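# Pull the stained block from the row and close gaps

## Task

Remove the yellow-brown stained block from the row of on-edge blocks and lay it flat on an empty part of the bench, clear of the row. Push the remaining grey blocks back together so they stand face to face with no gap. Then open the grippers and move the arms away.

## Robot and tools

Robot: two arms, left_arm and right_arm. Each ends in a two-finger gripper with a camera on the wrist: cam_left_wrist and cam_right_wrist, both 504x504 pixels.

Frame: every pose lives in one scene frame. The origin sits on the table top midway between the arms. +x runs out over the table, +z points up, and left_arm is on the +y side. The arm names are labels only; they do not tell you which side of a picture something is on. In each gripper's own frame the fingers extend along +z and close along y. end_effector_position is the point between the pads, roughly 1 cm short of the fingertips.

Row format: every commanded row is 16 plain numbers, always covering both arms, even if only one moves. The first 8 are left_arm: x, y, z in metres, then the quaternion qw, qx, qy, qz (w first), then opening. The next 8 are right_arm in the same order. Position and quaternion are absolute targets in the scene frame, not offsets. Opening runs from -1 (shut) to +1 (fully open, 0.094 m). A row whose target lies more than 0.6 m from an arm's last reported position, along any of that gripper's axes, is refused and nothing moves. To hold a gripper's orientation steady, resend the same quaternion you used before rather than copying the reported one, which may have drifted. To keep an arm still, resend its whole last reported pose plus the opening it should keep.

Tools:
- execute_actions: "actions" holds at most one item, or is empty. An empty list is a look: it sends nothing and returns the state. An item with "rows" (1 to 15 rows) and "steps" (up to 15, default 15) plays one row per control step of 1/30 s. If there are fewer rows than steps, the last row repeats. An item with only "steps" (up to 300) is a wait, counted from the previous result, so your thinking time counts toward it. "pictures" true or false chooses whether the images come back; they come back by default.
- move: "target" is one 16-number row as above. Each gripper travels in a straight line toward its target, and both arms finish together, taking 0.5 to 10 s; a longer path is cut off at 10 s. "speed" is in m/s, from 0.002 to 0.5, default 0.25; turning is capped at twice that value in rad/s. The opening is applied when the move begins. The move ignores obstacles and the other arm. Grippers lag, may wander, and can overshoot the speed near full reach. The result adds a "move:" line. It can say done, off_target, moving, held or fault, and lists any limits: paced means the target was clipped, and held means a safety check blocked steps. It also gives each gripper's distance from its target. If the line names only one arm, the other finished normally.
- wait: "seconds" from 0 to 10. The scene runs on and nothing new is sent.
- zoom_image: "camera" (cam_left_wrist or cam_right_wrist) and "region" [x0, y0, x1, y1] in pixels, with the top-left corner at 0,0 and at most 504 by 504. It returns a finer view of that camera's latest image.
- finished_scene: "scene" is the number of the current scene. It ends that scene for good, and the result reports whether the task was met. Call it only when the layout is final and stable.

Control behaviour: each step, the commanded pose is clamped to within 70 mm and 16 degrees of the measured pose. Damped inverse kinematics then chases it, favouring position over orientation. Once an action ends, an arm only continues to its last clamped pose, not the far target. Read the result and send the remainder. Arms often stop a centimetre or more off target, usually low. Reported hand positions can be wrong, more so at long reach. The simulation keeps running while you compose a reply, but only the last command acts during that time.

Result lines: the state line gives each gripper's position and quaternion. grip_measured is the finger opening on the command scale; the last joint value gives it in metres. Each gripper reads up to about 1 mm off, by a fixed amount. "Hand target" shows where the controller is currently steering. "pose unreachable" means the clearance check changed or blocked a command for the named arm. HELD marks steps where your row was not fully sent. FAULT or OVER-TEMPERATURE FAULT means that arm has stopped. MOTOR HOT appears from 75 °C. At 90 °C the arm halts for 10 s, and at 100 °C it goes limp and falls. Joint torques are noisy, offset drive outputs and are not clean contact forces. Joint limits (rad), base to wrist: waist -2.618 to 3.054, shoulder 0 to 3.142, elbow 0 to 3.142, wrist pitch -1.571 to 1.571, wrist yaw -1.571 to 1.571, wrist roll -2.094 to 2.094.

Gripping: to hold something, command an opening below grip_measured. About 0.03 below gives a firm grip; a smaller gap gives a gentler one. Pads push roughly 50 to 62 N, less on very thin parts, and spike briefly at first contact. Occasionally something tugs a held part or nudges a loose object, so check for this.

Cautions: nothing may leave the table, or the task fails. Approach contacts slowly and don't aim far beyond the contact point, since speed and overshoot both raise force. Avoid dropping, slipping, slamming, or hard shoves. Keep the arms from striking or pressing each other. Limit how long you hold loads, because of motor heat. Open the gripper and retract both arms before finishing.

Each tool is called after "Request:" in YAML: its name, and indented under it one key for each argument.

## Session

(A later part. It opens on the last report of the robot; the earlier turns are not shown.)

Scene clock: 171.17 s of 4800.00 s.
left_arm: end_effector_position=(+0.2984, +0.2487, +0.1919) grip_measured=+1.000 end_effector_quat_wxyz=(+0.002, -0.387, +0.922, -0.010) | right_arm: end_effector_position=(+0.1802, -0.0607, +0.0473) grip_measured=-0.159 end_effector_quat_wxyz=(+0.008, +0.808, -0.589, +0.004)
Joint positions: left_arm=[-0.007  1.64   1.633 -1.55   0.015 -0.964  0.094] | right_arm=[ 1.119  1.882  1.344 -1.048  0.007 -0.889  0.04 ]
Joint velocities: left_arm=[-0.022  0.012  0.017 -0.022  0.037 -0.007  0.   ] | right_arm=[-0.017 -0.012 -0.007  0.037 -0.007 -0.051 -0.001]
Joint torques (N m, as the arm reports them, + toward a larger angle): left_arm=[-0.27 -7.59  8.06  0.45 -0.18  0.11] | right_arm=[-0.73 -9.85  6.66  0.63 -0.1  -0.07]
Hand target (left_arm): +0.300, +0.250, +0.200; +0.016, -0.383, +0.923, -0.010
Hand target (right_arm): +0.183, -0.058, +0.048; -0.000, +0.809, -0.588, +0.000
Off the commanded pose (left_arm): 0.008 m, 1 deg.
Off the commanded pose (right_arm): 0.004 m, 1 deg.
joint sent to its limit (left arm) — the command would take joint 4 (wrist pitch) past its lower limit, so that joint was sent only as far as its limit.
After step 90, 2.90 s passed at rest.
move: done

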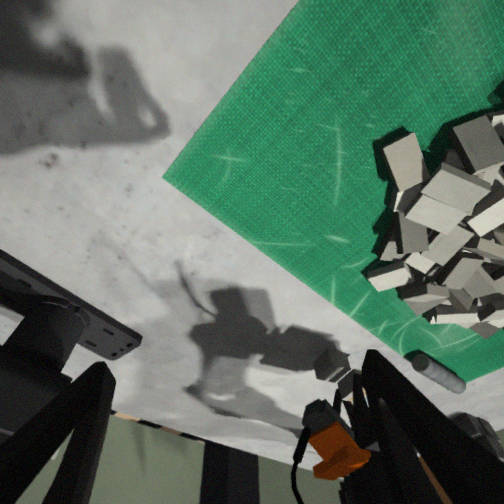

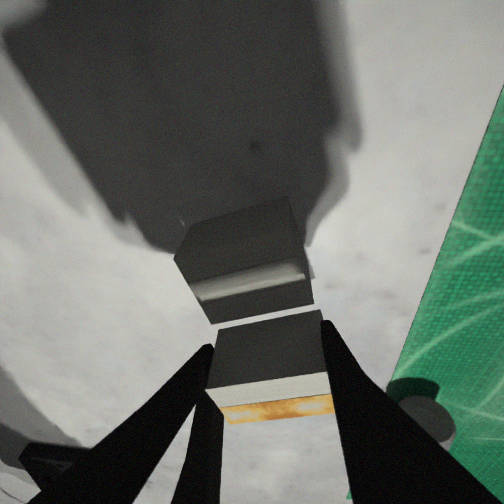

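Request:
move:
  target: [0.3,0.25,0.2,0,-0.383,0.924,0,1, 0.183,-0.063,0.036,0,-0.809,0.588,0,-0.2]
  speed: 0.02

Request:
move:
  target: [0.3,0.25,0.2,0,-0.383,0.924,0,1, 0.183,-0.063,0.019,0,-0.809,0.588,0,-0.2]
  speed: 0.015

Scene clock: 184.40 s of 4800.00 s.
left_arm: end_effector_position=(+0.2984, +0.2486, +0.1919) grip_measured=+1.000 end_effector_quat_wxyz=(+0.002, -0.387, +0.922, -0.010) | right_arm: end_effector_position=(+0.1802, -0.0656, +0.0356) grip_measured=-0.159 end_effector_quat_wxyz=(+0.008, +0.808, -0.590, +0.004)
Joint positions: left_arm=[-0.007  1.64   1.633 -1.55   0.015 -0.964  0.094] | right_arm=[ 1.111  1.882  1.295 -1.     0.007 -0.896  0.04 ]
Joint velocities: left_arm=[-0.007 -0.002  0.012 -0.081  0.022 -0.051  0.   ] | right_arm=[-0.022  0.022 -0.007  0.051  0.007 -0.007 -0.001]
Joint torques (N m, as the arm reports them, + toward a larger angle): left_arm=[-0.2  -7.64  8.24  0.38 -0.17  0.07] | right_arm=[-0.74 -9.85  6.39  0.62 -0.06 -0.05]
Hand target (left_arm): +0.300, +0.250, +0.200; +0.016, -0.383, +0.923, -0.011
Hand target (right_arm): +0.183, -0.063, +0.036; -0.000, +0.809, -0.588, +0.000
Off the commanded pose (left_arm): 0.008 m, 1 deg.
Off the commanded pose (right_arm): 0.004 m, 1 deg.
joint sent to its limit (left arm) — the command would take joint 4 (wrist pitch) past its lower limit, so that joint was sent only as far as its limit.
After step 90, 9.37 s passed at rest.
move: done

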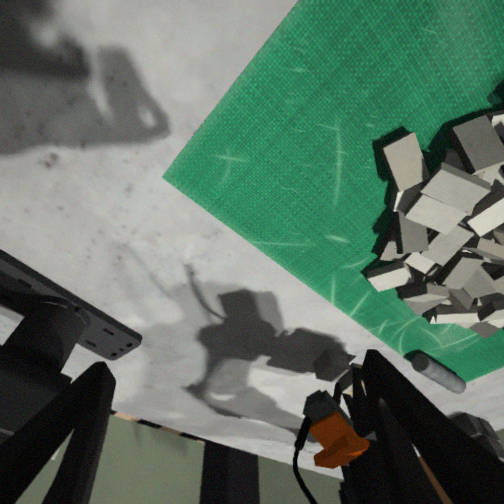

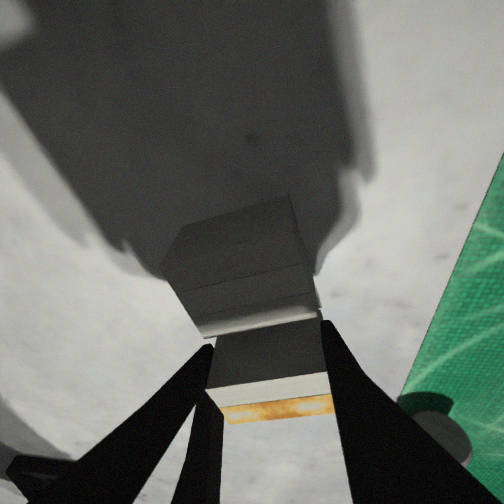

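Scene clock: 185.77 s of 4800.00 s.
left_arm: end_effector_position=(+0.2984, +0.2486, +0.1919) grip_measured=+1.000 end_effector_quat_wxyz=(+0.002, -0.387, +0.922, -0.010) | right_arm: end_effector_position=(+0.1798, -0.0664, +0.0216) grip_measured=-0.159 end_effector_quat_wxyz=(+0.008, +0.808, -0.590, +0.004)
Joint positions: left_arm=[-0.007  1.64   1.633 -1.55   0.016 -0.964  0.094] | right_arm=[ 1.111  1.897  1.255 -0.944  0.007 -0.896  0.04 ]
Joint velocities: left_arm=[ 0.012 -0.007 -0.002 -0.095  0.037 -0.022  0.   ] | right_arm=[-0.002 -0.022 -0.007  0.11   0.007 -0.007  0.   ]
Joint torques (N m, as the arm reports them, + toward a larger angle): left_arm=[-0.25 -7.6   8.25  0.4  -0.17  0.1 ] | right_arm=[-0.69 -8.99  6.15  0.72 -0.09 -0.12]
Hand target (left_arm): +0.300, +0.250, +0.200; +0.016, -0.383, +0.923, -0.011
Hand target (right_arm): +0.183, -0.063, +0.019; +0.000, +0.809, -0.588, +0.000
Off the commanded pose (left_arm): 0.008 m, 1 deg.
Off the commanded pose (right_arm): 0.005 m, 1 deg.
joint sent to its limit (left arm) — the command would take joint 4 (wrist pitch) past its lower limit, so that joint was sent only as far as its limit.
move: done

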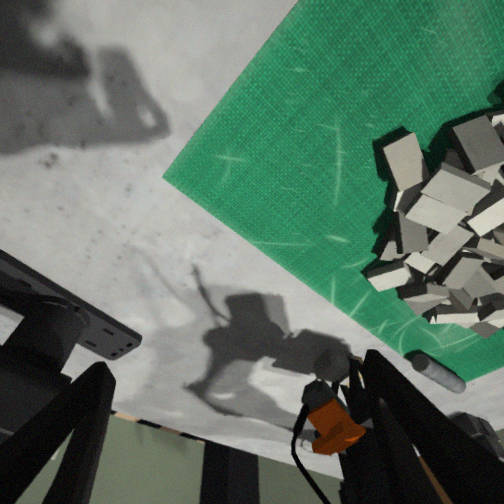

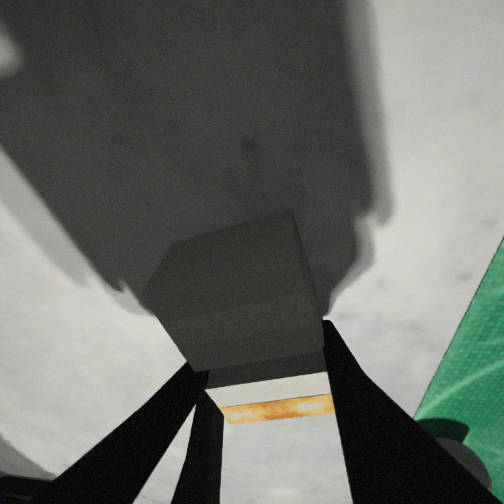

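Request:
move:
  target: [0.3,0.25,0.2,0,-0.383,0.924,0,1, 0.183,-0.063,0.021,0,-0.809,0.588,0,0.05]
  speed: 0.02

Request:
move:
  target: [0.3,0.25,0.2,0,-0.383,0.924,0,1, 0.1877,-0.0775,0.024,0,-0.809,0.588,0,0.05]
  speed: 0.02

Scene clock: 198.00 s of 4800.00 s.
left_arm: end_effector_position=(+0.2984, +0.2486, +0.1919) grip_measured=+1.000 end_effector_quat_wxyz=(+0.002, -0.387, +0.922, -0.010) | right_arm: end_effector_position=(+0.1800, -0.0661, +0.0216) grip_measured=+0.048 end_effector_quat_wxyz=(+0.007, +0.808, -0.589, +0.004)
Joint positions: left_arm=[-0.007  1.64   1.633 -1.55   0.015 -0.964  0.094] | right_arm=[ 1.111  1.897  1.255 -0.943  0.008 -0.896  0.049]
Joint velocities: left_arm=[-0.002 -0.012 -0.012 -0.007 -0.051 -0.007  0.   ] | right_arm=[ 0.007 -0.002  0.002 -0.051  0.066  0.037 -0.   ]
Joint torques (N m, as the arm reports them, + toward a larger angle): left_arm=[-0.23 -7.56  8.13  0.4  -0.14  0.1 ] | right_arm=[-0.59 -9.4   6.67  0.65 -0.08 -0.08]
Hand target (left_arm): +0.300, +0.250, +0.200; +0.016, -0.383, +0.923, -0.010
Hand target (right_arm): +0.183, -0.063, +0.021; -0.000, +0.809, -0.588, +0.000
Off the commanded pose (left_arm): 0.008 m, 1 deg.
Off the commanded pose (right_arm): 0.004 m, 1 deg.
joint sent to its limit (left arm) — the command would take joint 4 (wrist pitch) past its lower limit, so that joint was sent only as far as its limit.
After step 90, 8.43 s passed at rest.
move: done

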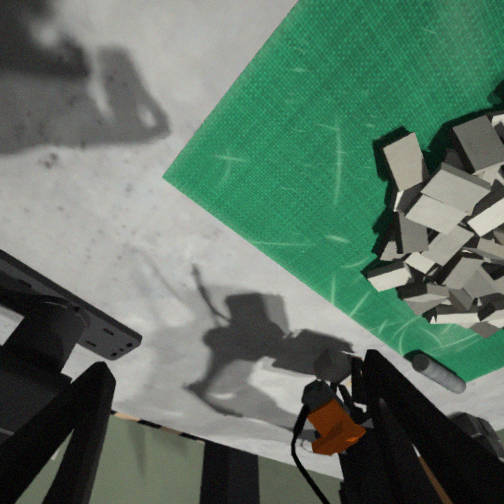

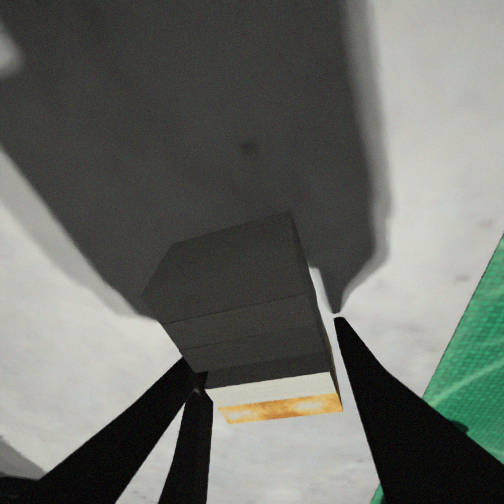

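Scene clock: 198.97 s of 4800.00 s.
left_arm: end_effector_position=(+0.2984, +0.2486, +0.1919) grip_measured=+1.000 end_effector_quat_wxyz=(+0.002, -0.387, +0.922, -0.010) | right_arm: end_effector_position=(+0.1842, -0.0810, +0.0151) grip_measured=+0.048 end_effector_quat_wxyz=(+0.021, +0.807, -0.590, +0.004)
Joint positions: left_arm=[-0.007  1.64   1.633 -1.55   0.015 -0.964  0.094] | right_arm=[ 1.075  1.897  1.226 -0.942  0.008 -0.93   0.049]
Joint velocities: left_arm=[-0.012  0.017 -0.017 -0.007  0.007  0.022  0.   ] | right_arm=[-0.007 -0.002 -0.002 -0.037 -0.037 -0.095  0.   ]
Joint torques (N m, as the arm reports them, + toward a larger angle): left_arm=[-0.21 -7.45  8.14  0.39 -0.15  0.1 ] | right_arm=[ -0.45 -12.15   5.53   0.6   -0.05  -0.12]
Hand target (left_arm): +0.300, +0.250, +0.200; +0.016, -0.383, +0.923, -0.011
Hand target (right_arm): +0.188, -0.078, +0.024; -0.000, +0.809, -0.588, +0.000
Off the commanded pose (left_arm): 0.008 m, 1 deg.
Off the commanded pose (right_arm): 0.010 m, 2 deg.
joint sent to its limit (left arm) — the command would take joint 4 (wrist pitch) past its lower limit, so that joint was sent only as far as its limit.
move: done

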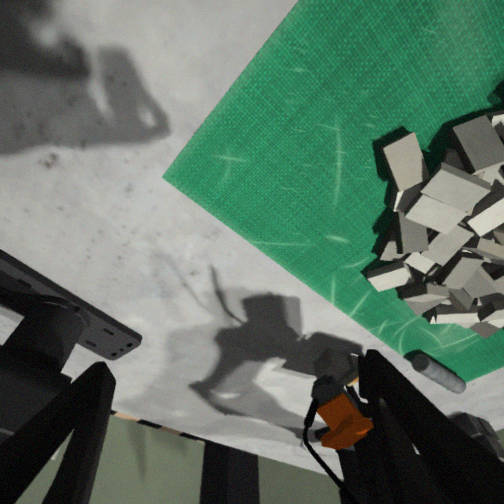

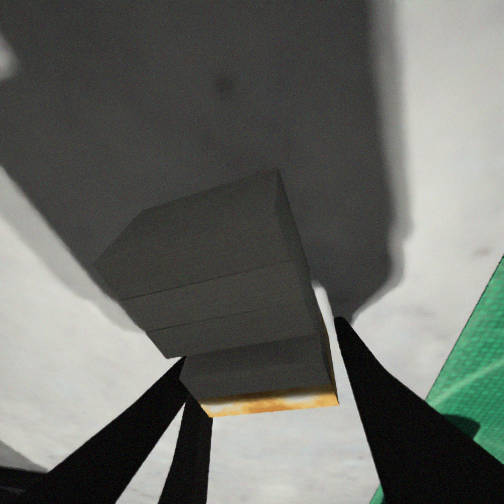

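Request:
move:
  target: [0.3,0.25,0.2,0,-0.383,0.924,0,1, 0.1883,-0.079,0.030,0,-0.809,0.588,0,0.05]
  speed: 0.02

Request:
move:
  target: [0.3,0.25,0.2,0,-0.383,0.924,0,1, 0.1883,-0.079,0.030,0,-0.809,0.588,0,-0.2]
  speed: 0.02

Request:
move:
  target: [0.3,0.25,0.2,0,-0.383,0.924,0,1, 0.190,-0.084,0.045,0,-0.809,0.588,0,-0.2]
  speed: 0.02

Scene clock: 207.77 s of 4800.00 s.
left_arm: end_effector_position=(+0.2984, +0.2486, +0.1919) grip_measured=+1.000 end_effector_quat_wxyz=(+0.002, -0.387, +0.922, -0.010) | right_arm: end_effector_position=(+0.1863, -0.0803, +0.0206) grip_measured=+0.048 end_effector_quat_wxyz=(+0.012, +0.808, -0.589, +0.004)
Joint positions: left_arm=[-0.007  1.64   1.633 -1.55   0.016 -0.964  0.094] | right_arm=[ 1.071  1.879  1.226 -0.942  0.008 -0.937  0.049]
Joint velocities: left_arm=[ 0.007 -0.012  0.007  0.022 -0.007 -0.037  0.   ] | right_arm=[ 0.002  0.012 -0.012  0.051 -0.051 -0.037 -0.   ]
Joint torques (N m, as the arm reports them, + toward a larger angle): left_arm=[-0.21 -7.57  8.05  0.41 -0.17  0.09] | right_arm=[ -0.66 -11.74   6.88   0.46  -0.08  -0.06]
Hand target (left_arm): +0.300, +0.250, +0.200; +0.016, -0.383, +0.923, -0.011
Hand target (right_arm): +0.188, -0.079, +0.030; -0.000, +0.809, -0.587, +0.000
Off the commanded pose (left_arm): 0.008 m, 1 deg.
Off the commanded pose (right_arm): 0.010 m, 1 deg.
joint sent to its limit (left arm) — the command would take joint 4 (wrist pitch) past its lower limit, so that joint was sent only as far as its limit.
After step 90, 4.50 s passed at rest.
move: done

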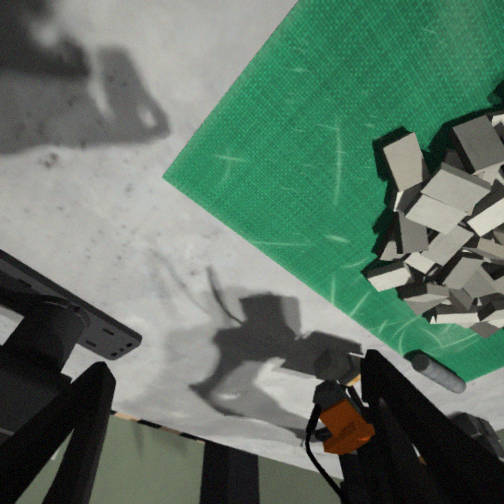

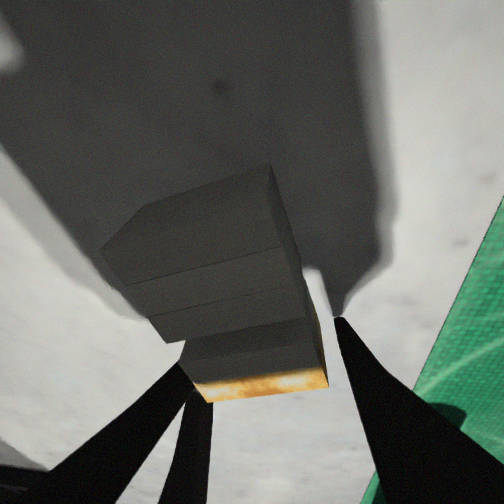

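Scene clock: 208.63 s of 4800.00 s.
left_arm: end_effector_position=(+0.2984, +0.2486, +0.1919) grip_measured=+1.000 end_effector_quat_wxyz=(+0.002, -0.387, +0.922, -0.010) | right_arm: end_effector_position=(+0.1860, -0.0806, +0.0206) grip_measured=-0.158 end_effector_quat_wxyz=(+0.013, +0.808, -0.589, +0.004)
Joint positions: left_arm=[-0.007  1.64   1.633 -1.55   0.015 -0.964  0.094] | right_arm=[ 1.071  1.879  1.226 -0.944  0.008 -0.937  0.04 ]
Joint velocities: left_arm=[-0.017 -0.017  0.012 -0.022 -0.051 -0.037  0.   ] | right_arm=[-0.017 -0.002 -0.002 -0.022 -0.022  0.022 -0.001]
Joint torques (N m, as the arm reports them, + toward a larger angle): left_arm=[-0.21 -7.6   8.09  0.41 -0.16  0.09] | right_arm=[ -0.59 -11.61   6.7    0.41  -0.08  -0.09]
Hand target (left_arm): +0.300, +0.250, +0.200; +0.016, -0.383, +0.923, -0.010
Hand target (right_arm): +0.188, -0.079, +0.030; +0.000, +0.809, -0.588, +0.000
Off the commanded pose (left_arm): 0.008 m, 1 deg.
Off the commanded pose (right_arm): 0.010 m, 2 deg.
joint sent to its limit (left arm) — the command would take joint 4 (wrist pitch) past its lower limit, so that joint was sent only as far as its limit.
move: done

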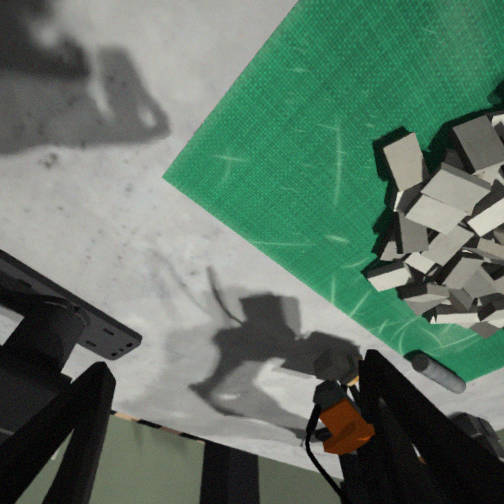

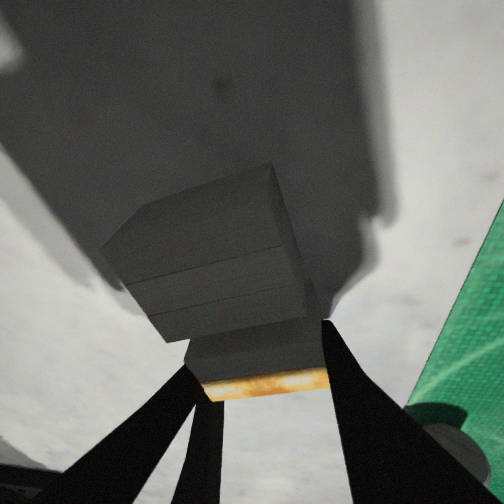

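Scene clock: 210.13 s of 4800.00 s.
left_arm: end_effector_position=(+0.2984, +0.2486, +0.1919) grip_measured=+1.000 end_effector_quat_wxyz=(+0.002, -0.387, +0.922, -0.010) | right_arm: end_effector_position=(+0.1840, -0.0906, +0.0283) grip_measured=-0.158 end_effector_quat_wxyz=(+0.024, +0.807, -0.589, +0.004)
Joint positions: left_arm=[-0.007  1.64   1.633 -1.55   0.016 -0.964  0.094] | right_arm=[ 1.058  1.855  1.226 -0.99   0.008 -0.949  0.04 ]
Joint velocities: left_arm=[-0.007 -0.002 -0.017 -0.051 -0.051 -0.022  0.   ] | right_arm=[-0.002  0.027  0.012  0.037  0.007  0.007 -0.   ]
Joint torques (N m, as the arm reports them, + toward a larger angle): left_arm=[-0.23 -7.66  8.08  0.41 -0.14  0.07] | right_arm=[ -0.62 -12.13   8.99   0.27  -0.1   -0.09]
Hand target (left_arm): +0.300, +0.250, +0.200; +0.016, -0.383, +0.923, -0.011
Hand target (right_arm): +0.190, -0.084, +0.045; -0.000, +0.809, -0.588, +0.000
Off the commanded pose (left_arm): 0.008 m, 1 deg.
Off the commanded pose (right_arm): 0.019 m, 3 deg.
joint sent to its limit (left arm) — the command would take joint 4 (wrist pitch) past its lower limit, so that joint was sent only as far as its limit.
move: off_target (right_arm)

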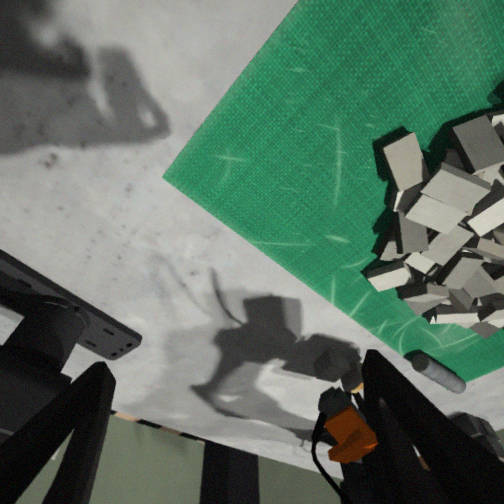

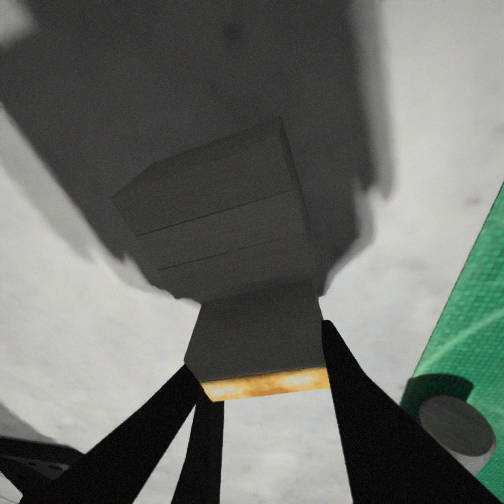

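Request:
move:
  target: [0.3,0.25,0.2,0,-0.383,0.924,0,1, 0.186,-0.082,0.017,0,-0.809,0.588,0,-0.2]
  speed: 0.015

Request:
move:
  target: [0.3,0.25,0.2,0,-0.383,0.924,0,1, 0.186,-0.082,0.020,0,-0.809,0.588,0,0.05]
  speed: 0.015

Request:
move:
  target: [0.3,0.25,0.2,0,-0.383,0.924,0,1, 0.188,-0.088,0.022,0,-0.809,0.588,0,0.05]
  speed: 0.015

Scene clock: 222.30 s of 4800.00 s.
left_arm: end_effector_position=(+0.2984, +0.2486, +0.1919) grip_measured=+1.000 end_effector_quat_wxyz=(+0.002, -0.387, +0.922, -0.010) | right_arm: end_effector_position=(+0.1858, -0.0882, +0.0202) grip_measured=-0.158 end_effector_quat_wxyz=(+0.011, +0.808, -0.589, +0.004)
Joint positions: left_arm=[-0.007  1.64   1.633 -1.55   0.015 -0.964  0.094] | right_arm=[ 1.058  1.855  1.193 -0.931  0.008 -0.95   0.04 ]
Joint velocities: left_arm=[-0.002  0.007 -0.007  0.051 -0.066  0.007  0.   ] | right_arm=[-0.002  0.002  0.002 -0.037 -0.022 -0.022  0.   ]
Joint torques (N m, as the arm reports them, + toward a larger angle): left_arm=[-0.24 -7.66  8.11  0.38 -0.16  0.09] | right_arm=[ 0.61 -8.89  5.53  0.83 -0.12  0.03]
Hand target (left_arm): +0.300, +0.250, +0.200; +0.016, -0.383, +0.923, -0.010
Hand target (right_arm): +0.186, -0.082, +0.017; +0.000, +0.809, -0.588, -0.000
Off the commanded pose (left_arm): 0.008 m, 1 deg.
Off the commanded pose (right_arm): 0.007 m, 1 deg.
joint sent to its limit (left arm) — the command would take joint 4 (wrist pitch) past its lower limit, so that joint was sent only as far as its limit.
After step 90, 7.30 s passed at rest.
move: done

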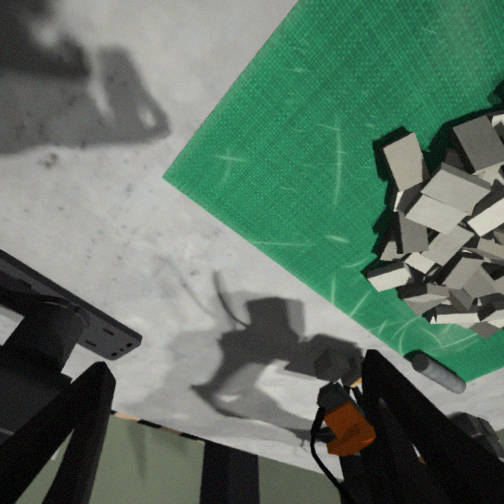

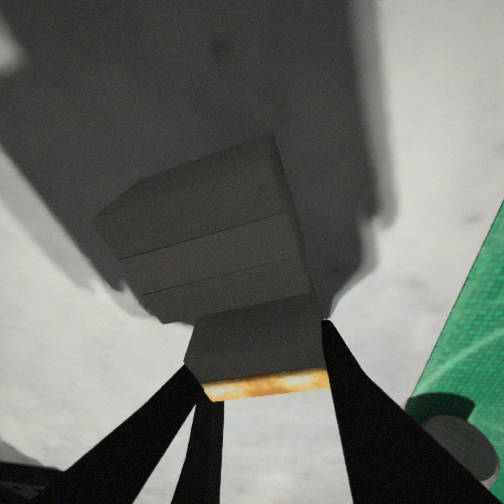

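Scene clock: 223.30 s of 4800.00 s.
left_arm: end_effector_position=(+0.2984, +0.2486, +0.1919) grip_measured=+1.000 end_effector_quat_wxyz=(+0.002, -0.387, +0.922, -0.010) | right_arm: end_effector_position=(+0.1869, -0.0867, +0.0202) grip_measured=+0.048 end_effector_quat_wxyz=(+0.007, +0.808, -0.589, +0.004)
Joint positions: left_arm=[-0.007  1.64   1.633 -1.55   0.015 -0.964  0.094] | right_arm=[ 1.058  1.855  1.193 -0.923  0.008 -0.95   0.049]
Joint velocities: left_arm=[ 0.012  0.007 -0.012 -0.007 -0.051  0.037  0.   ] | right_arm=[-0.022  0.012 -0.002 -0.007 -0.022 -0.037  0.001]
Joint torques (N m, as the arm reports them, + toward a larger angle): left_arm=[-0.26 -7.66  8.11  0.41 -0.16  0.03] | right_arm=[ 0.54 -9.23  6.16  0.63 -0.11  0.01]
Hand target (left_arm): +0.300, +0.250, +0.200; +0.016, -0.383, +0.923, -0.010
Hand target (right_arm): +0.186, -0.082, +0.020; +0.000, +0.809, -0.588, -0.000
Off the commanded pose (left_arm): 0.008 m, 1 deg.
Off the commanded pose (right_arm): 0.005 m, 1 deg.
joint sent to its limit (left arm) — the command would take joint 4 (wrist pitch) past its lower limit, so that joint was sent only as far as its limit.
move: done

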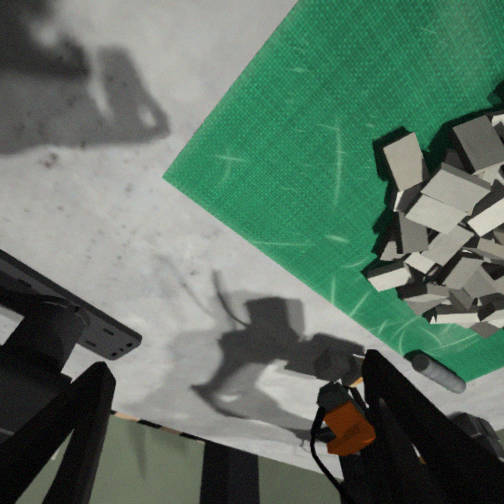

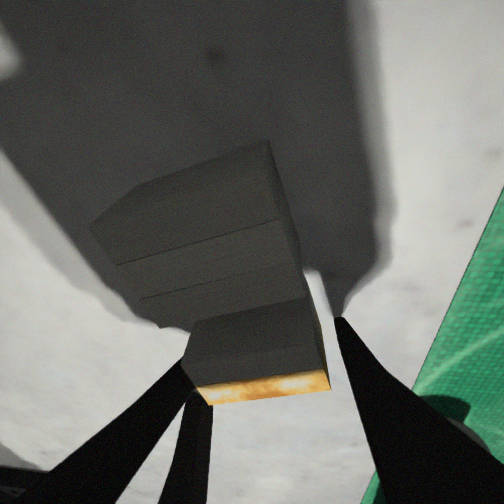

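Scene clock: 224.37 s of 4800.00 s.
left_arm: end_effector_position=(+0.2984, +0.2486, +0.1919) grip_measured=+1.000 end_effector_quat_wxyz=(+0.002, -0.387, +0.922, -0.010) | right_arm: end_effector_position=(+0.1852, -0.0889, +0.0182) grip_measured=+0.048 end_effector_quat_wxyz=(+0.011, +0.809, -0.588, +0.004)
Joint positions: left_arm=[-0.007  1.64   1.633 -1.55   0.016 -0.964  0.094] | right_arm=[ 1.058  1.855  1.184 -0.922  0.008 -0.952  0.049]
Joint velocities: left_arm=[ 0.012  0.007 -0.017 -0.037 -0.081 -0.007  0.   ] | right_arm=[-0.002 -0.032 -0.002  0.007 -0.022  0.037 -0.   ]
Joint torques (N m, as the arm reports them, + toward a larger angle): left_arm=[-0.22 -7.63  8.09  0.43 -0.16  0.08] | right_arm=[ -0.89 -10.61   5.71   0.56  -0.08  -0.07]
Hand target (left_arm): +0.300, +0.250, +0.200; +0.016, -0.383, +0.923, -0.011
Hand target (right_arm): +0.188, -0.088, +0.022; -0.000, +0.809, -0.588, +0.000
Off the commanded pose (left_arm): 0.008 m, 1 deg.
Off the commanded pose (right_arm): 0.005 m, 1 deg.
joint sent to its limit (left arm) — the command would take joint 4 (wrist pitch) past its lower limit, so that joint was sent only as far as its limit.
move: done

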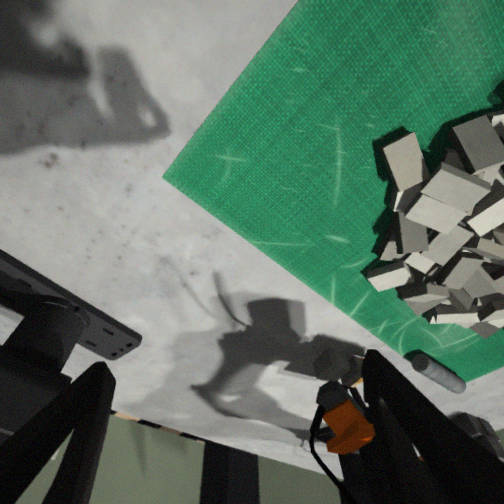

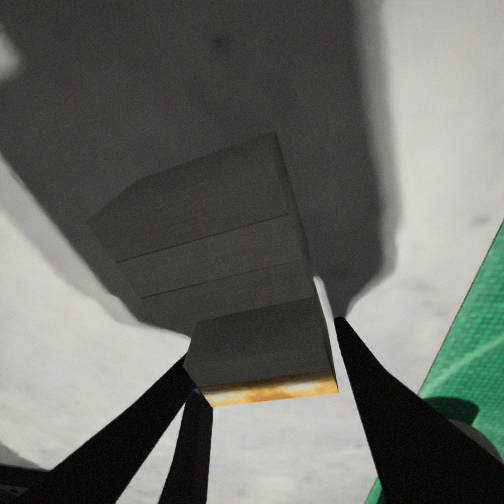

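Want printed ≈(0.1877,-0.094).

Request:
move:
  target: [0.3,0.25,0.2,0,-0.383,0.924,0,1, 0.1905,-0.093,0.025,0,-0.809,0.588,0,0.05]
  speed: 0.015

Scene clock: 236.57 s of 4800.00 s.
left_arm: end_effector_position=(+0.2984, +0.2486, +0.1919) grip_measured=+1.000 end_effector_quat_wxyz=(+0.002, -0.387, +0.922, -0.010) | right_arm: end_effector_position=(+0.1899, -0.0924, +0.0182) grip_measured=+0.048 end_effector_quat_wxyz=(+0.011, +0.807, -0.590, +0.004)
Joint positions: left_arm=[-0.007  1.64   1.633 -1.55   0.015 -0.964  0.094] | right_arm=[ 1.04   1.855  1.184 -0.922  0.008 -0.967  0.049]
Joint velocities: left_arm=[-0.017 -0.007 -0.007  0.022  0.051  0.007  0.   ] | right_arm=[ 0.007  0.002 -0.002 -0.037 -0.081 -0.037 -0.   ]
Joint torques (N m, as the arm reports them, + toward a larger angle): left_arm=[-0.29 -7.58  8.19  0.41 -0.14  0.07] | right_arm=[ -0.75 -11.61   5.26   0.51  -0.07  -0.11]
Hand target (left_arm): +0.300, +0.250, +0.200; +0.016, -0.383, +0.923, -0.010
Hand target (right_arm): +0.190, -0.093, +0.025; +0.000, +0.809, -0.588, +0.000
Off the commanded pose (left_arm): 0.008 m, 1 deg.
Off the commanded pose (right_arm): 0.007 m, 1 deg.
joint sent to its limit (left arm) — the command would take joint 4 (wrist pitch) past its lower limit, so that joint was sent only as far as its limit.
After step 90, 8.20 s passed at rest.
move: done

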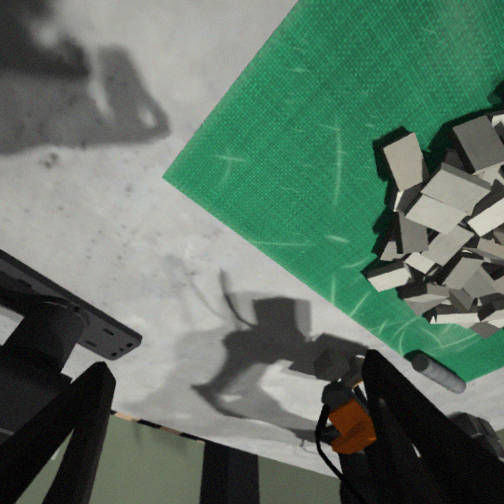

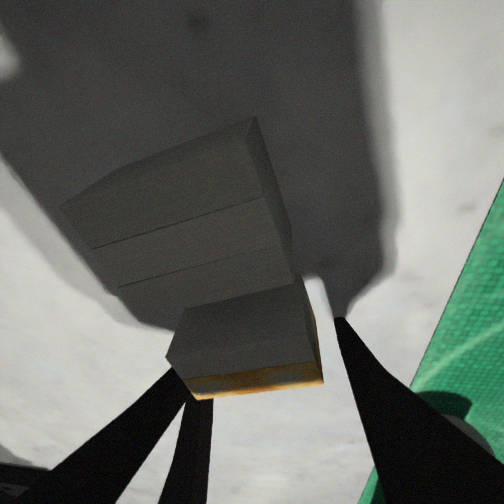

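Request:
move:
  target: [0.3,0.25,0.2,0,-0.383,0.924,0,1, 0.1893,-0.095,0.025,0,-0.809,0.588,0,0.05]
  speed: 0.015

Request:
move:
  target: [0.3,0.25,0.2,0,-0.383,0.924,0,1, 0.1893,-0.095,0.025,0,-0.809,0.588,0,-0.2]
  speed: 0.015

Scene clock: 249.20 s of 4800.00 s.
left_arm: end_effector_position=(+0.2984, +0.2486, +0.1919) grip_measured=+1.000 end_effector_quat_wxyz=(+0.002, -0.387, +0.922, -0.010) | right_arm: end_effector_position=(+0.1869, -0.0962, +0.0157) grip_measured=+0.048 end_effector_quat_wxyz=(+0.017, +0.808, -0.589, +0.003)
Joint positions: left_arm=[-0.007  1.64   1.633 -1.55   0.015 -0.964  0.094] | right_arm=[ 1.04   1.853  1.17  -0.921  0.008 -0.969  0.049]
Joint velocities: left_arm=[-0.002  0.002  0.007 -0.007 -0.022 -0.051  0.   ] | right_arm=[-0.027 -0.085  0.002 -0.007 -0.007  0.037  0.   ]
Joint torques (N m, as the arm reports them, + toward a larger angle): left_arm=[-0.3  -7.59  7.98  0.41 -0.16  0.1 ] | right_arm=[ -0.84 -11.65   5.48   0.5   -0.09  -0.09]
Hand target (left_arm): +0.300, +0.250, +0.200; +0.016, -0.383, +0.923, -0.011
Hand target (right_arm): +0.189, -0.095, +0.025; +0.000, +0.809, -0.588, +0.000
Off the commanded pose (left_arm): 0.008 m, 1 deg.
Off the commanded pose (right_arm): 0.010 m, 2 deg.
joint sent to its limit (left arm) — the command would take joint 4 (wrist pitch) past its lower limit, so that joint was sent only as far as its limit.
After step 90, 8.63 s passed at rest.
move: done

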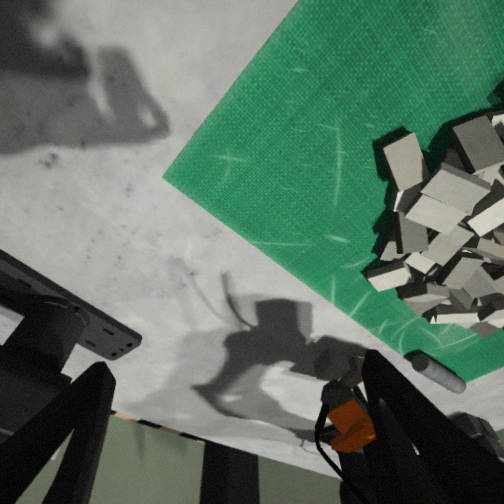

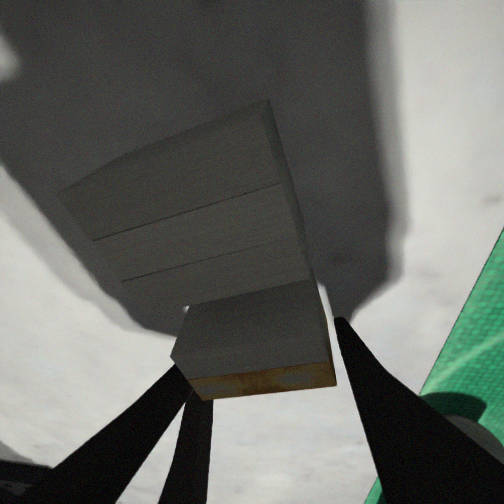

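Scene clock: 250.60 s of 4800.00 s.
left_arm: end_effector_position=(+0.2984, +0.2486, +0.1919) grip_measured=+1.000 end_effector_quat_wxyz=(+0.002, -0.387, +0.922, -0.010) | right_arm: end_effector_position=(+0.1872, -0.0961, +0.0161) grip_measured=-0.165 end_effector_quat_wxyz=(+0.016, +0.808, -0.589, +0.004)
Joint positions: left_arm=[-0.007  1.64   1.633 -1.55   0.016 -0.964  0.094] | right_arm=[ 1.04   1.852  1.17  -0.921  0.008 -0.969  0.039]
Joint velocities: left_arm=[ 0.027 -0.002 -0.002 -0.007 -0.007 -0.051  0.   ] | right_arm=[ 0.022 -0.007 -0.002 -0.022  0.022 -0.022  0.   ]
Joint torques (N m, as the arm reports them, + toward a larger angle): left_arm=[-0.26 -7.63  8.04  0.42 -0.19  0.07] | right_arm=[ -0.8  -11.84   5.51   0.54  -0.14  -0.15]
Hand target (left_arm): +0.300, +0.250, +0.200; +0.016, -0.383, +0.923, -0.011
Hand target (right_arm): +0.189, -0.095, +0.025; +0.000, +0.809, -0.588, +0.000
Off the commanded pose (left_arm): 0.008 m, 1 deg.
Off the commanded pose (right_arm): 0.009 m, 2 deg.
joint sent to its limit (left arm) — the command would take joint 4 (wrist pitch) past its lower limit, so that joint was sent only as far as its limit.
move: done

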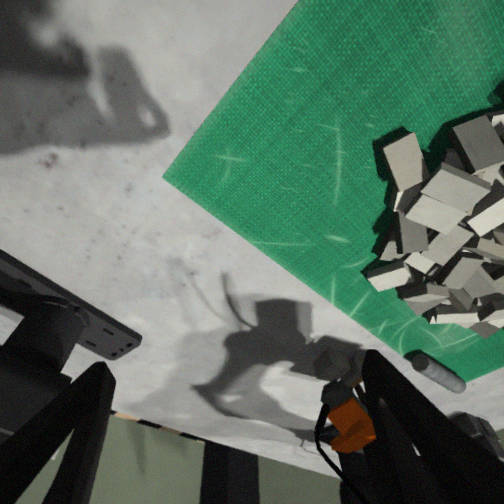

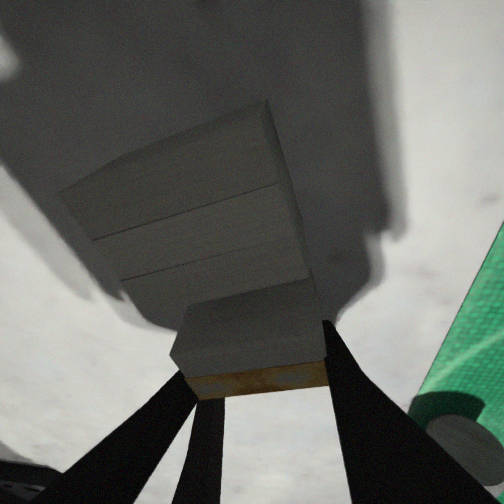

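Only the stained one shifted. Lift.

Request:
move:
  target: [0.3,0.25,0.2,0,-0.383,0.924,0,1, 0.192,-0.102,0.045,0,-0.809,0.588,0,-0.2]
  speed: 0.02

Scene clock: 256.57 s of 4800.00 s.
left_arm: end_effector_position=(+0.2984, +0.2486, +0.1919) grip_measured=+1.000 end_effector_quat_wxyz=(+0.002, -0.387, +0.922, -0.010) | right_arm: end_effector_position=(+0.1861, -0.1081, +0.0301) grip_measured=-0.165 end_effector_quat_wxyz=(+0.022, +0.808, -0.589, +0.003)
Joint positions: left_arm=[-0.007  1.64   1.633 -1.55   0.015 -0.964  0.094] | right_arm=[ 1.018  1.805  1.17  -0.979  0.009 -0.989  0.039]
Joint velocities: left_arm=[ 0.002 -0.012  0.007 -0.037  0.051  0.037  0.   ] | right_arm=[-0.017 -0.002  0.007  0.022 -0.007 -0.007  0.   ]
Joint torques (N m, as the arm reports them, + toward a larger angle): left_arm=[-0.24 -7.51  8.11  0.4  -0.19  0.07] | right_arm=[ -0.67 -11.2    8.73   0.34  -0.11  -0.08]
Hand target (left_arm): +0.300, +0.250, +0.200; +0.016, -0.383, +0.923, -0.010
Hand target (right_arm): +0.192, -0.102, +0.045; -0.000, +0.809, -0.588, +0.000
Off the commanded pose (left_arm): 0.008 m, 1 deg.
Off the commanded pose (right_arm): 0.017 m, 3 deg.
joint sent to its limit (left arm) — the command would take joint 4 (wrist pitch) past its lower limit, so that joint was sent only as far as its limit.
After step 90, 1.20 s passed at rest.
move: off_target (right_arm)

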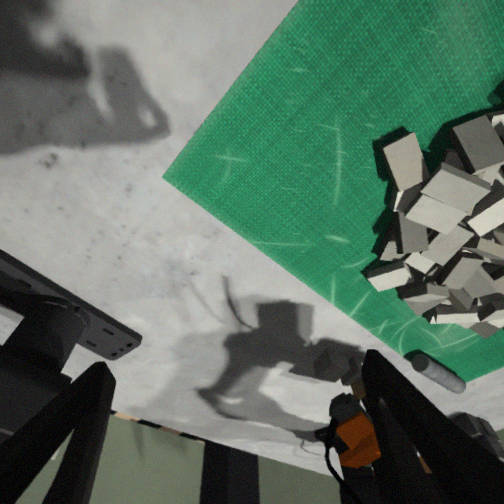

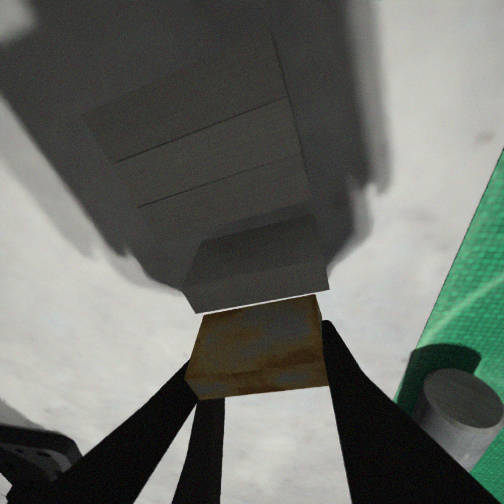

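Request:
move:
  target: [0.3,0.25,0.2,0,-0.383,0.924,0,1, 0.14,-0.20,0.045,0,-0.462,0.887,0,-0.2]
  speed: 0.08

Request:
move:
  target: [0.3,0.25,0.2,0,-0.383,0.924,0,1, 0.14,-0.20,0.014,0,-0.462,0.887,0,-0.2]
  speed: 0.015

Scene clock: 293.73 s of 4800.00 s.
left_arm: end_effector_position=(+0.2984, +0.2486, +0.1919) grip_measured=+1.000 end_effector_quat_wxyz=(+0.002, -0.387, +0.922, -0.010) | right_arm: end_effector_position=(+0.1394, -0.1986, +0.0395) grip_measured=-0.165 end_effector_quat_wxyz=(-0.008, -0.471, +0.882, -0.005)
Joint positions: left_arm=[-0.007  1.64   1.633 -1.55   0.015 -0.964  0.094] | right_arm=[ 0.915  1.393  0.786 -0.981  0.005 -0.194  0.039]
Joint velocities: left_arm=[ 0.007 -0.012  0.012  0.051  0.022 -0.007  0.   ] | right_arm=[-0.002 -0.017  0.012 -0.037 -0.022  0.051  0.001]
Joint torques (N m, as the arm reports them, + toward a larger angle): left_arm=[-0.28 -7.69  8.09  0.41 -0.15  0.08] | right_arm=[-0.7  -7.13  6.04  0.44 -0.1   0.08]
Hand target (left_arm): +0.300, +0.250, +0.200; +0.016, -0.383, +0.923, -0.011
Hand target (right_arm): +0.139, -0.199, +0.044; +0.000, -0.462, +0.887, -0.000
Off the commanded pose (left_arm): 0.008 m, 1 deg.
Off the commanded pose (right_arm): 0.006 m, 2 deg.
joint sent to its limit (left arm) — the command would take joint 4 (wrist pitch) past its lower limit, so that joint was sent only as far as its limit.
After step 90, 28.10 s passed at rest.
move: done

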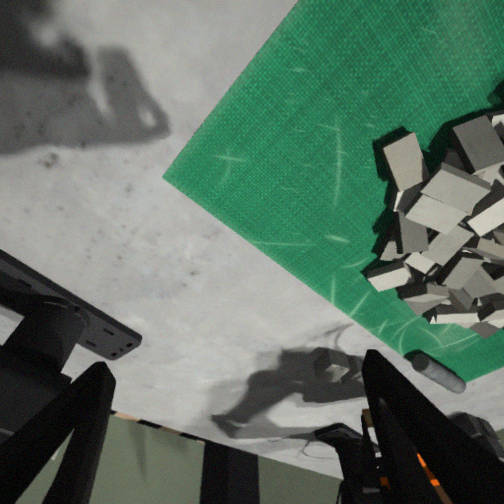

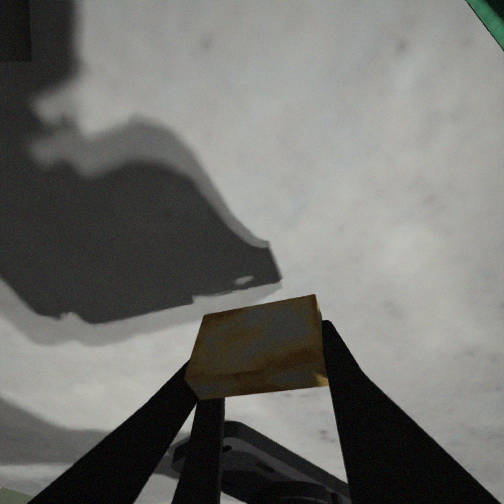

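Scene clock: 295.67 s of 4800.00 s.
left_arm: end_effector_position=(+0.2984, +0.2486, +0.1919) grip_measured=+1.000 end_effector_quat_wxyz=(+0.002, -0.387, +0.922, -0.010) | right_arm: end_effector_position=(+0.1375, -0.2016, +0.0163) grip_measured=-0.165 end_effector_quat_wxyz=(-0.004, -0.470, +0.883, -0.004)
Joint positions: left_arm=[-0.007  1.64   1.633 -1.55   0.016 -0.964  0.094] | right_arm=[ 0.91   1.413  0.702 -0.868  0.005 -0.194  0.039]
Joint velocities: left_arm=[ 0.007 -0.017 -0.012 -0.051  0.051  0.007  0.   ] | right_arm=[-0.012  0.012 -0.007  0.066  0.022 -0.037  0.001]
Joint torques (N m, as the arm reports them, + toward a larger angle): left_arm=[-0.36 -7.62  8.06  0.39 -0.14  0.09] | right_arm=[-0.75 -4.26  5.98  0.69 -0.04  0.12]
Hand target (left_arm): +0.300, +0.250, +0.200; +0.016, -0.383, +0.923, -0.011
Hand target (right_arm): +0.140, -0.200, +0.014; +0.000, -0.462, +0.887, +0.000
Off the commanded pose (left_arm): 0.008 m, 1 deg.
Off the commanded pose (right_arm): 0.004 m, 1 deg.
joint sent to its limit (left arm) — the command would take joint 4 (wrist pitch) past its lower limit, so that joint was sent only as far as its limit.
move: done

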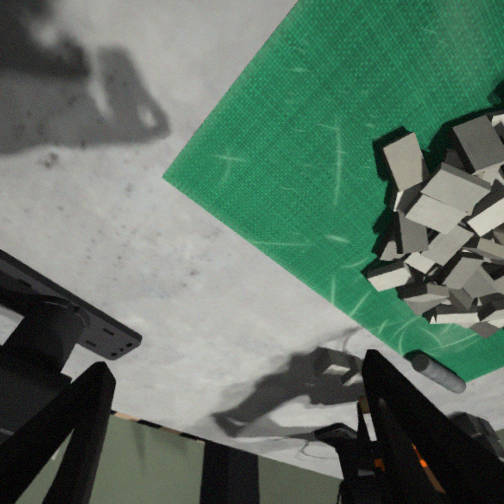

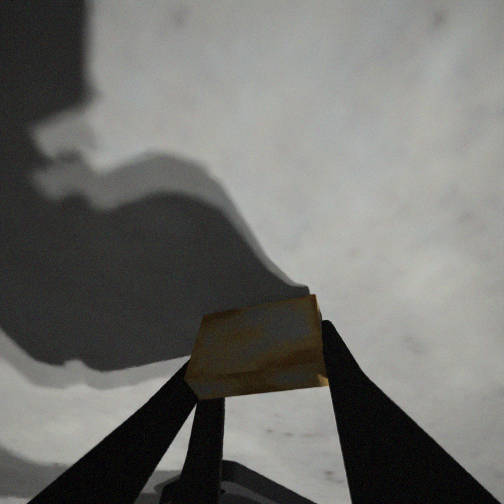

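Request:
move:
  target: [0.3,0.25,0.2,0,-0.383,0.924,0,1, 0.14,-0.20,0.02,0,-0.462,0.887,0,0.1]
  speed: 0.02

Request:
move:
  target: [0.3,0.25,0.2,0,-0.383,0.924,0,1, 0.149,-0.186,0.027,-0.230,-0.446,0.857,-0.120,0.1]
  speed: 0.08

Scene clock: 303.10 s of 4800.00 s.
left_arm: end_effector_position=(+0.2984, +0.2486, +0.1919) grip_measured=+1.000 end_effector_quat_wxyz=(+0.002, -0.387, +0.922, -0.010) | right_arm: end_effector_position=(+0.1374, -0.2017, +0.0163) grip_measured=+0.098 end_effector_quat_wxyz=(-0.004, -0.470, +0.883, -0.004)
Joint positions: left_arm=[-0.007  1.64   1.633 -1.55   0.015 -0.964  0.094] | right_arm=[ 0.91   1.413  0.702 -0.869  0.005 -0.194  0.052]
Joint velocities: left_arm=[ 0.007 -0.012 -0.007 -0.066  0.022 -0.081  0.   ] | right_arm=[-0.002 -0.007 -0.017 -0.037 -0.007 -0.007 -0.   ]
Joint torques (N m, as the arm reports them, + toward a larger angle): left_arm=[-0.3  -7.51  8.1   0.42 -0.16  0.09] | right_arm=[-0.71 -5.26  7.49  0.43 -0.01  0.12]
Hand target (left_arm): +0.300, +0.250, +0.200; +0.016, -0.383, +0.923, -0.010
Hand target (right_arm): +0.140, -0.200, +0.020; +0.000, -0.462, +0.887, +0.000
Off the commanded pose (left_arm): 0.008 m, 1 deg.
Off the commanded pose (right_arm): 0.005 m, 1 deg.
joint sent to its limit (left arm) — the command would take joint 4 (wrist pitch) past its lower limit, so that joint was sent only as far as its limit.
After step 90, 3.63 s passed at rest.
move: done

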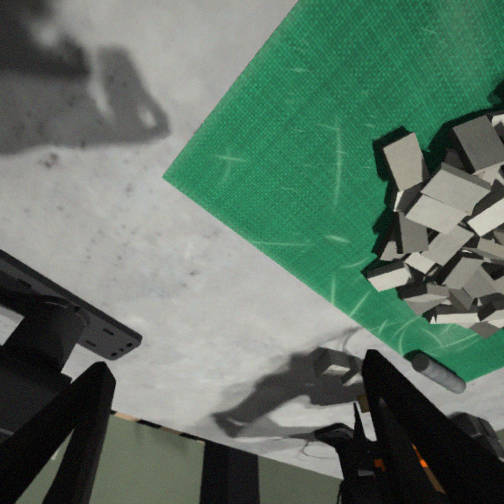

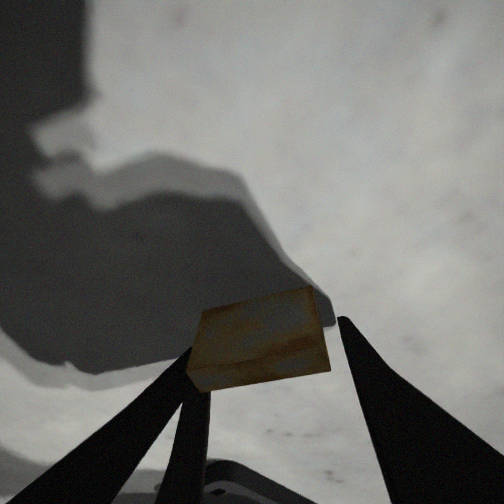

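Scene clock: 306.77 s of 4800.00 s.
left_arm: end_effector_position=(+0.2984, +0.2486, +0.1919) grip_measured=+1.000 end_effector_quat_wxyz=(+0.002, -0.387, +0.922, -0.010) | right_arm: end_effector_position=(+0.1456, -0.1895, +0.0239) grip_measured=+0.098 end_effector_quat_wxyz=(-0.234, -0.444, +0.857, -0.115)
Joint positions: left_arm=[-0.007  1.64   1.633 -1.55   0.015 -0.964  0.094] | right_arm=[ 0.961  1.961  1.205 -1.341  0.05  -0.109  0.052]
Joint velocities: left_arm=[-0.002  0.012  0.007  0.037 -0.051  0.007  0.   ] | right_arm=[-0.017  0.002 -0.002  0.022 -0.139 -0.037 -0.   ]
Joint torques (N m, as the arm reports them, + toward a larger angle): left_arm=[-0.22 -7.63  8.09  0.41 -0.17  0.06] | right_arm=[ 0.67 -8.46  7.38 -0.53  0.12  0.16]
Hand target (left_arm): +0.300, +0.250, +0.200; +0.016, -0.383, +0.923, -0.011
Hand target (right_arm): +0.149, -0.186, +0.027; -0.230, -0.443, +0.858, -0.121
Off the commanded pose (left_arm): 0.008 m, 1 deg.
Off the commanded pose (right_arm): 0.006 m, 1 deg.
joint sent to its limit (left arm) — the command would take joint 4 (wrist pitch) past its lower limit, so that joint was sent only as far as its limit.
move: done

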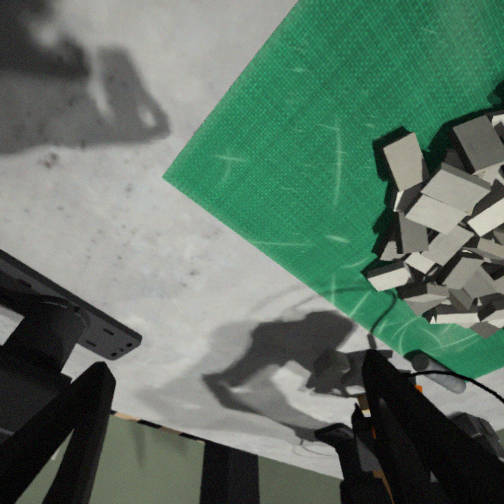

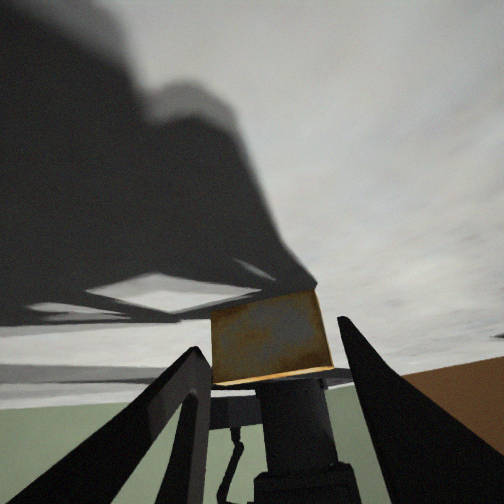

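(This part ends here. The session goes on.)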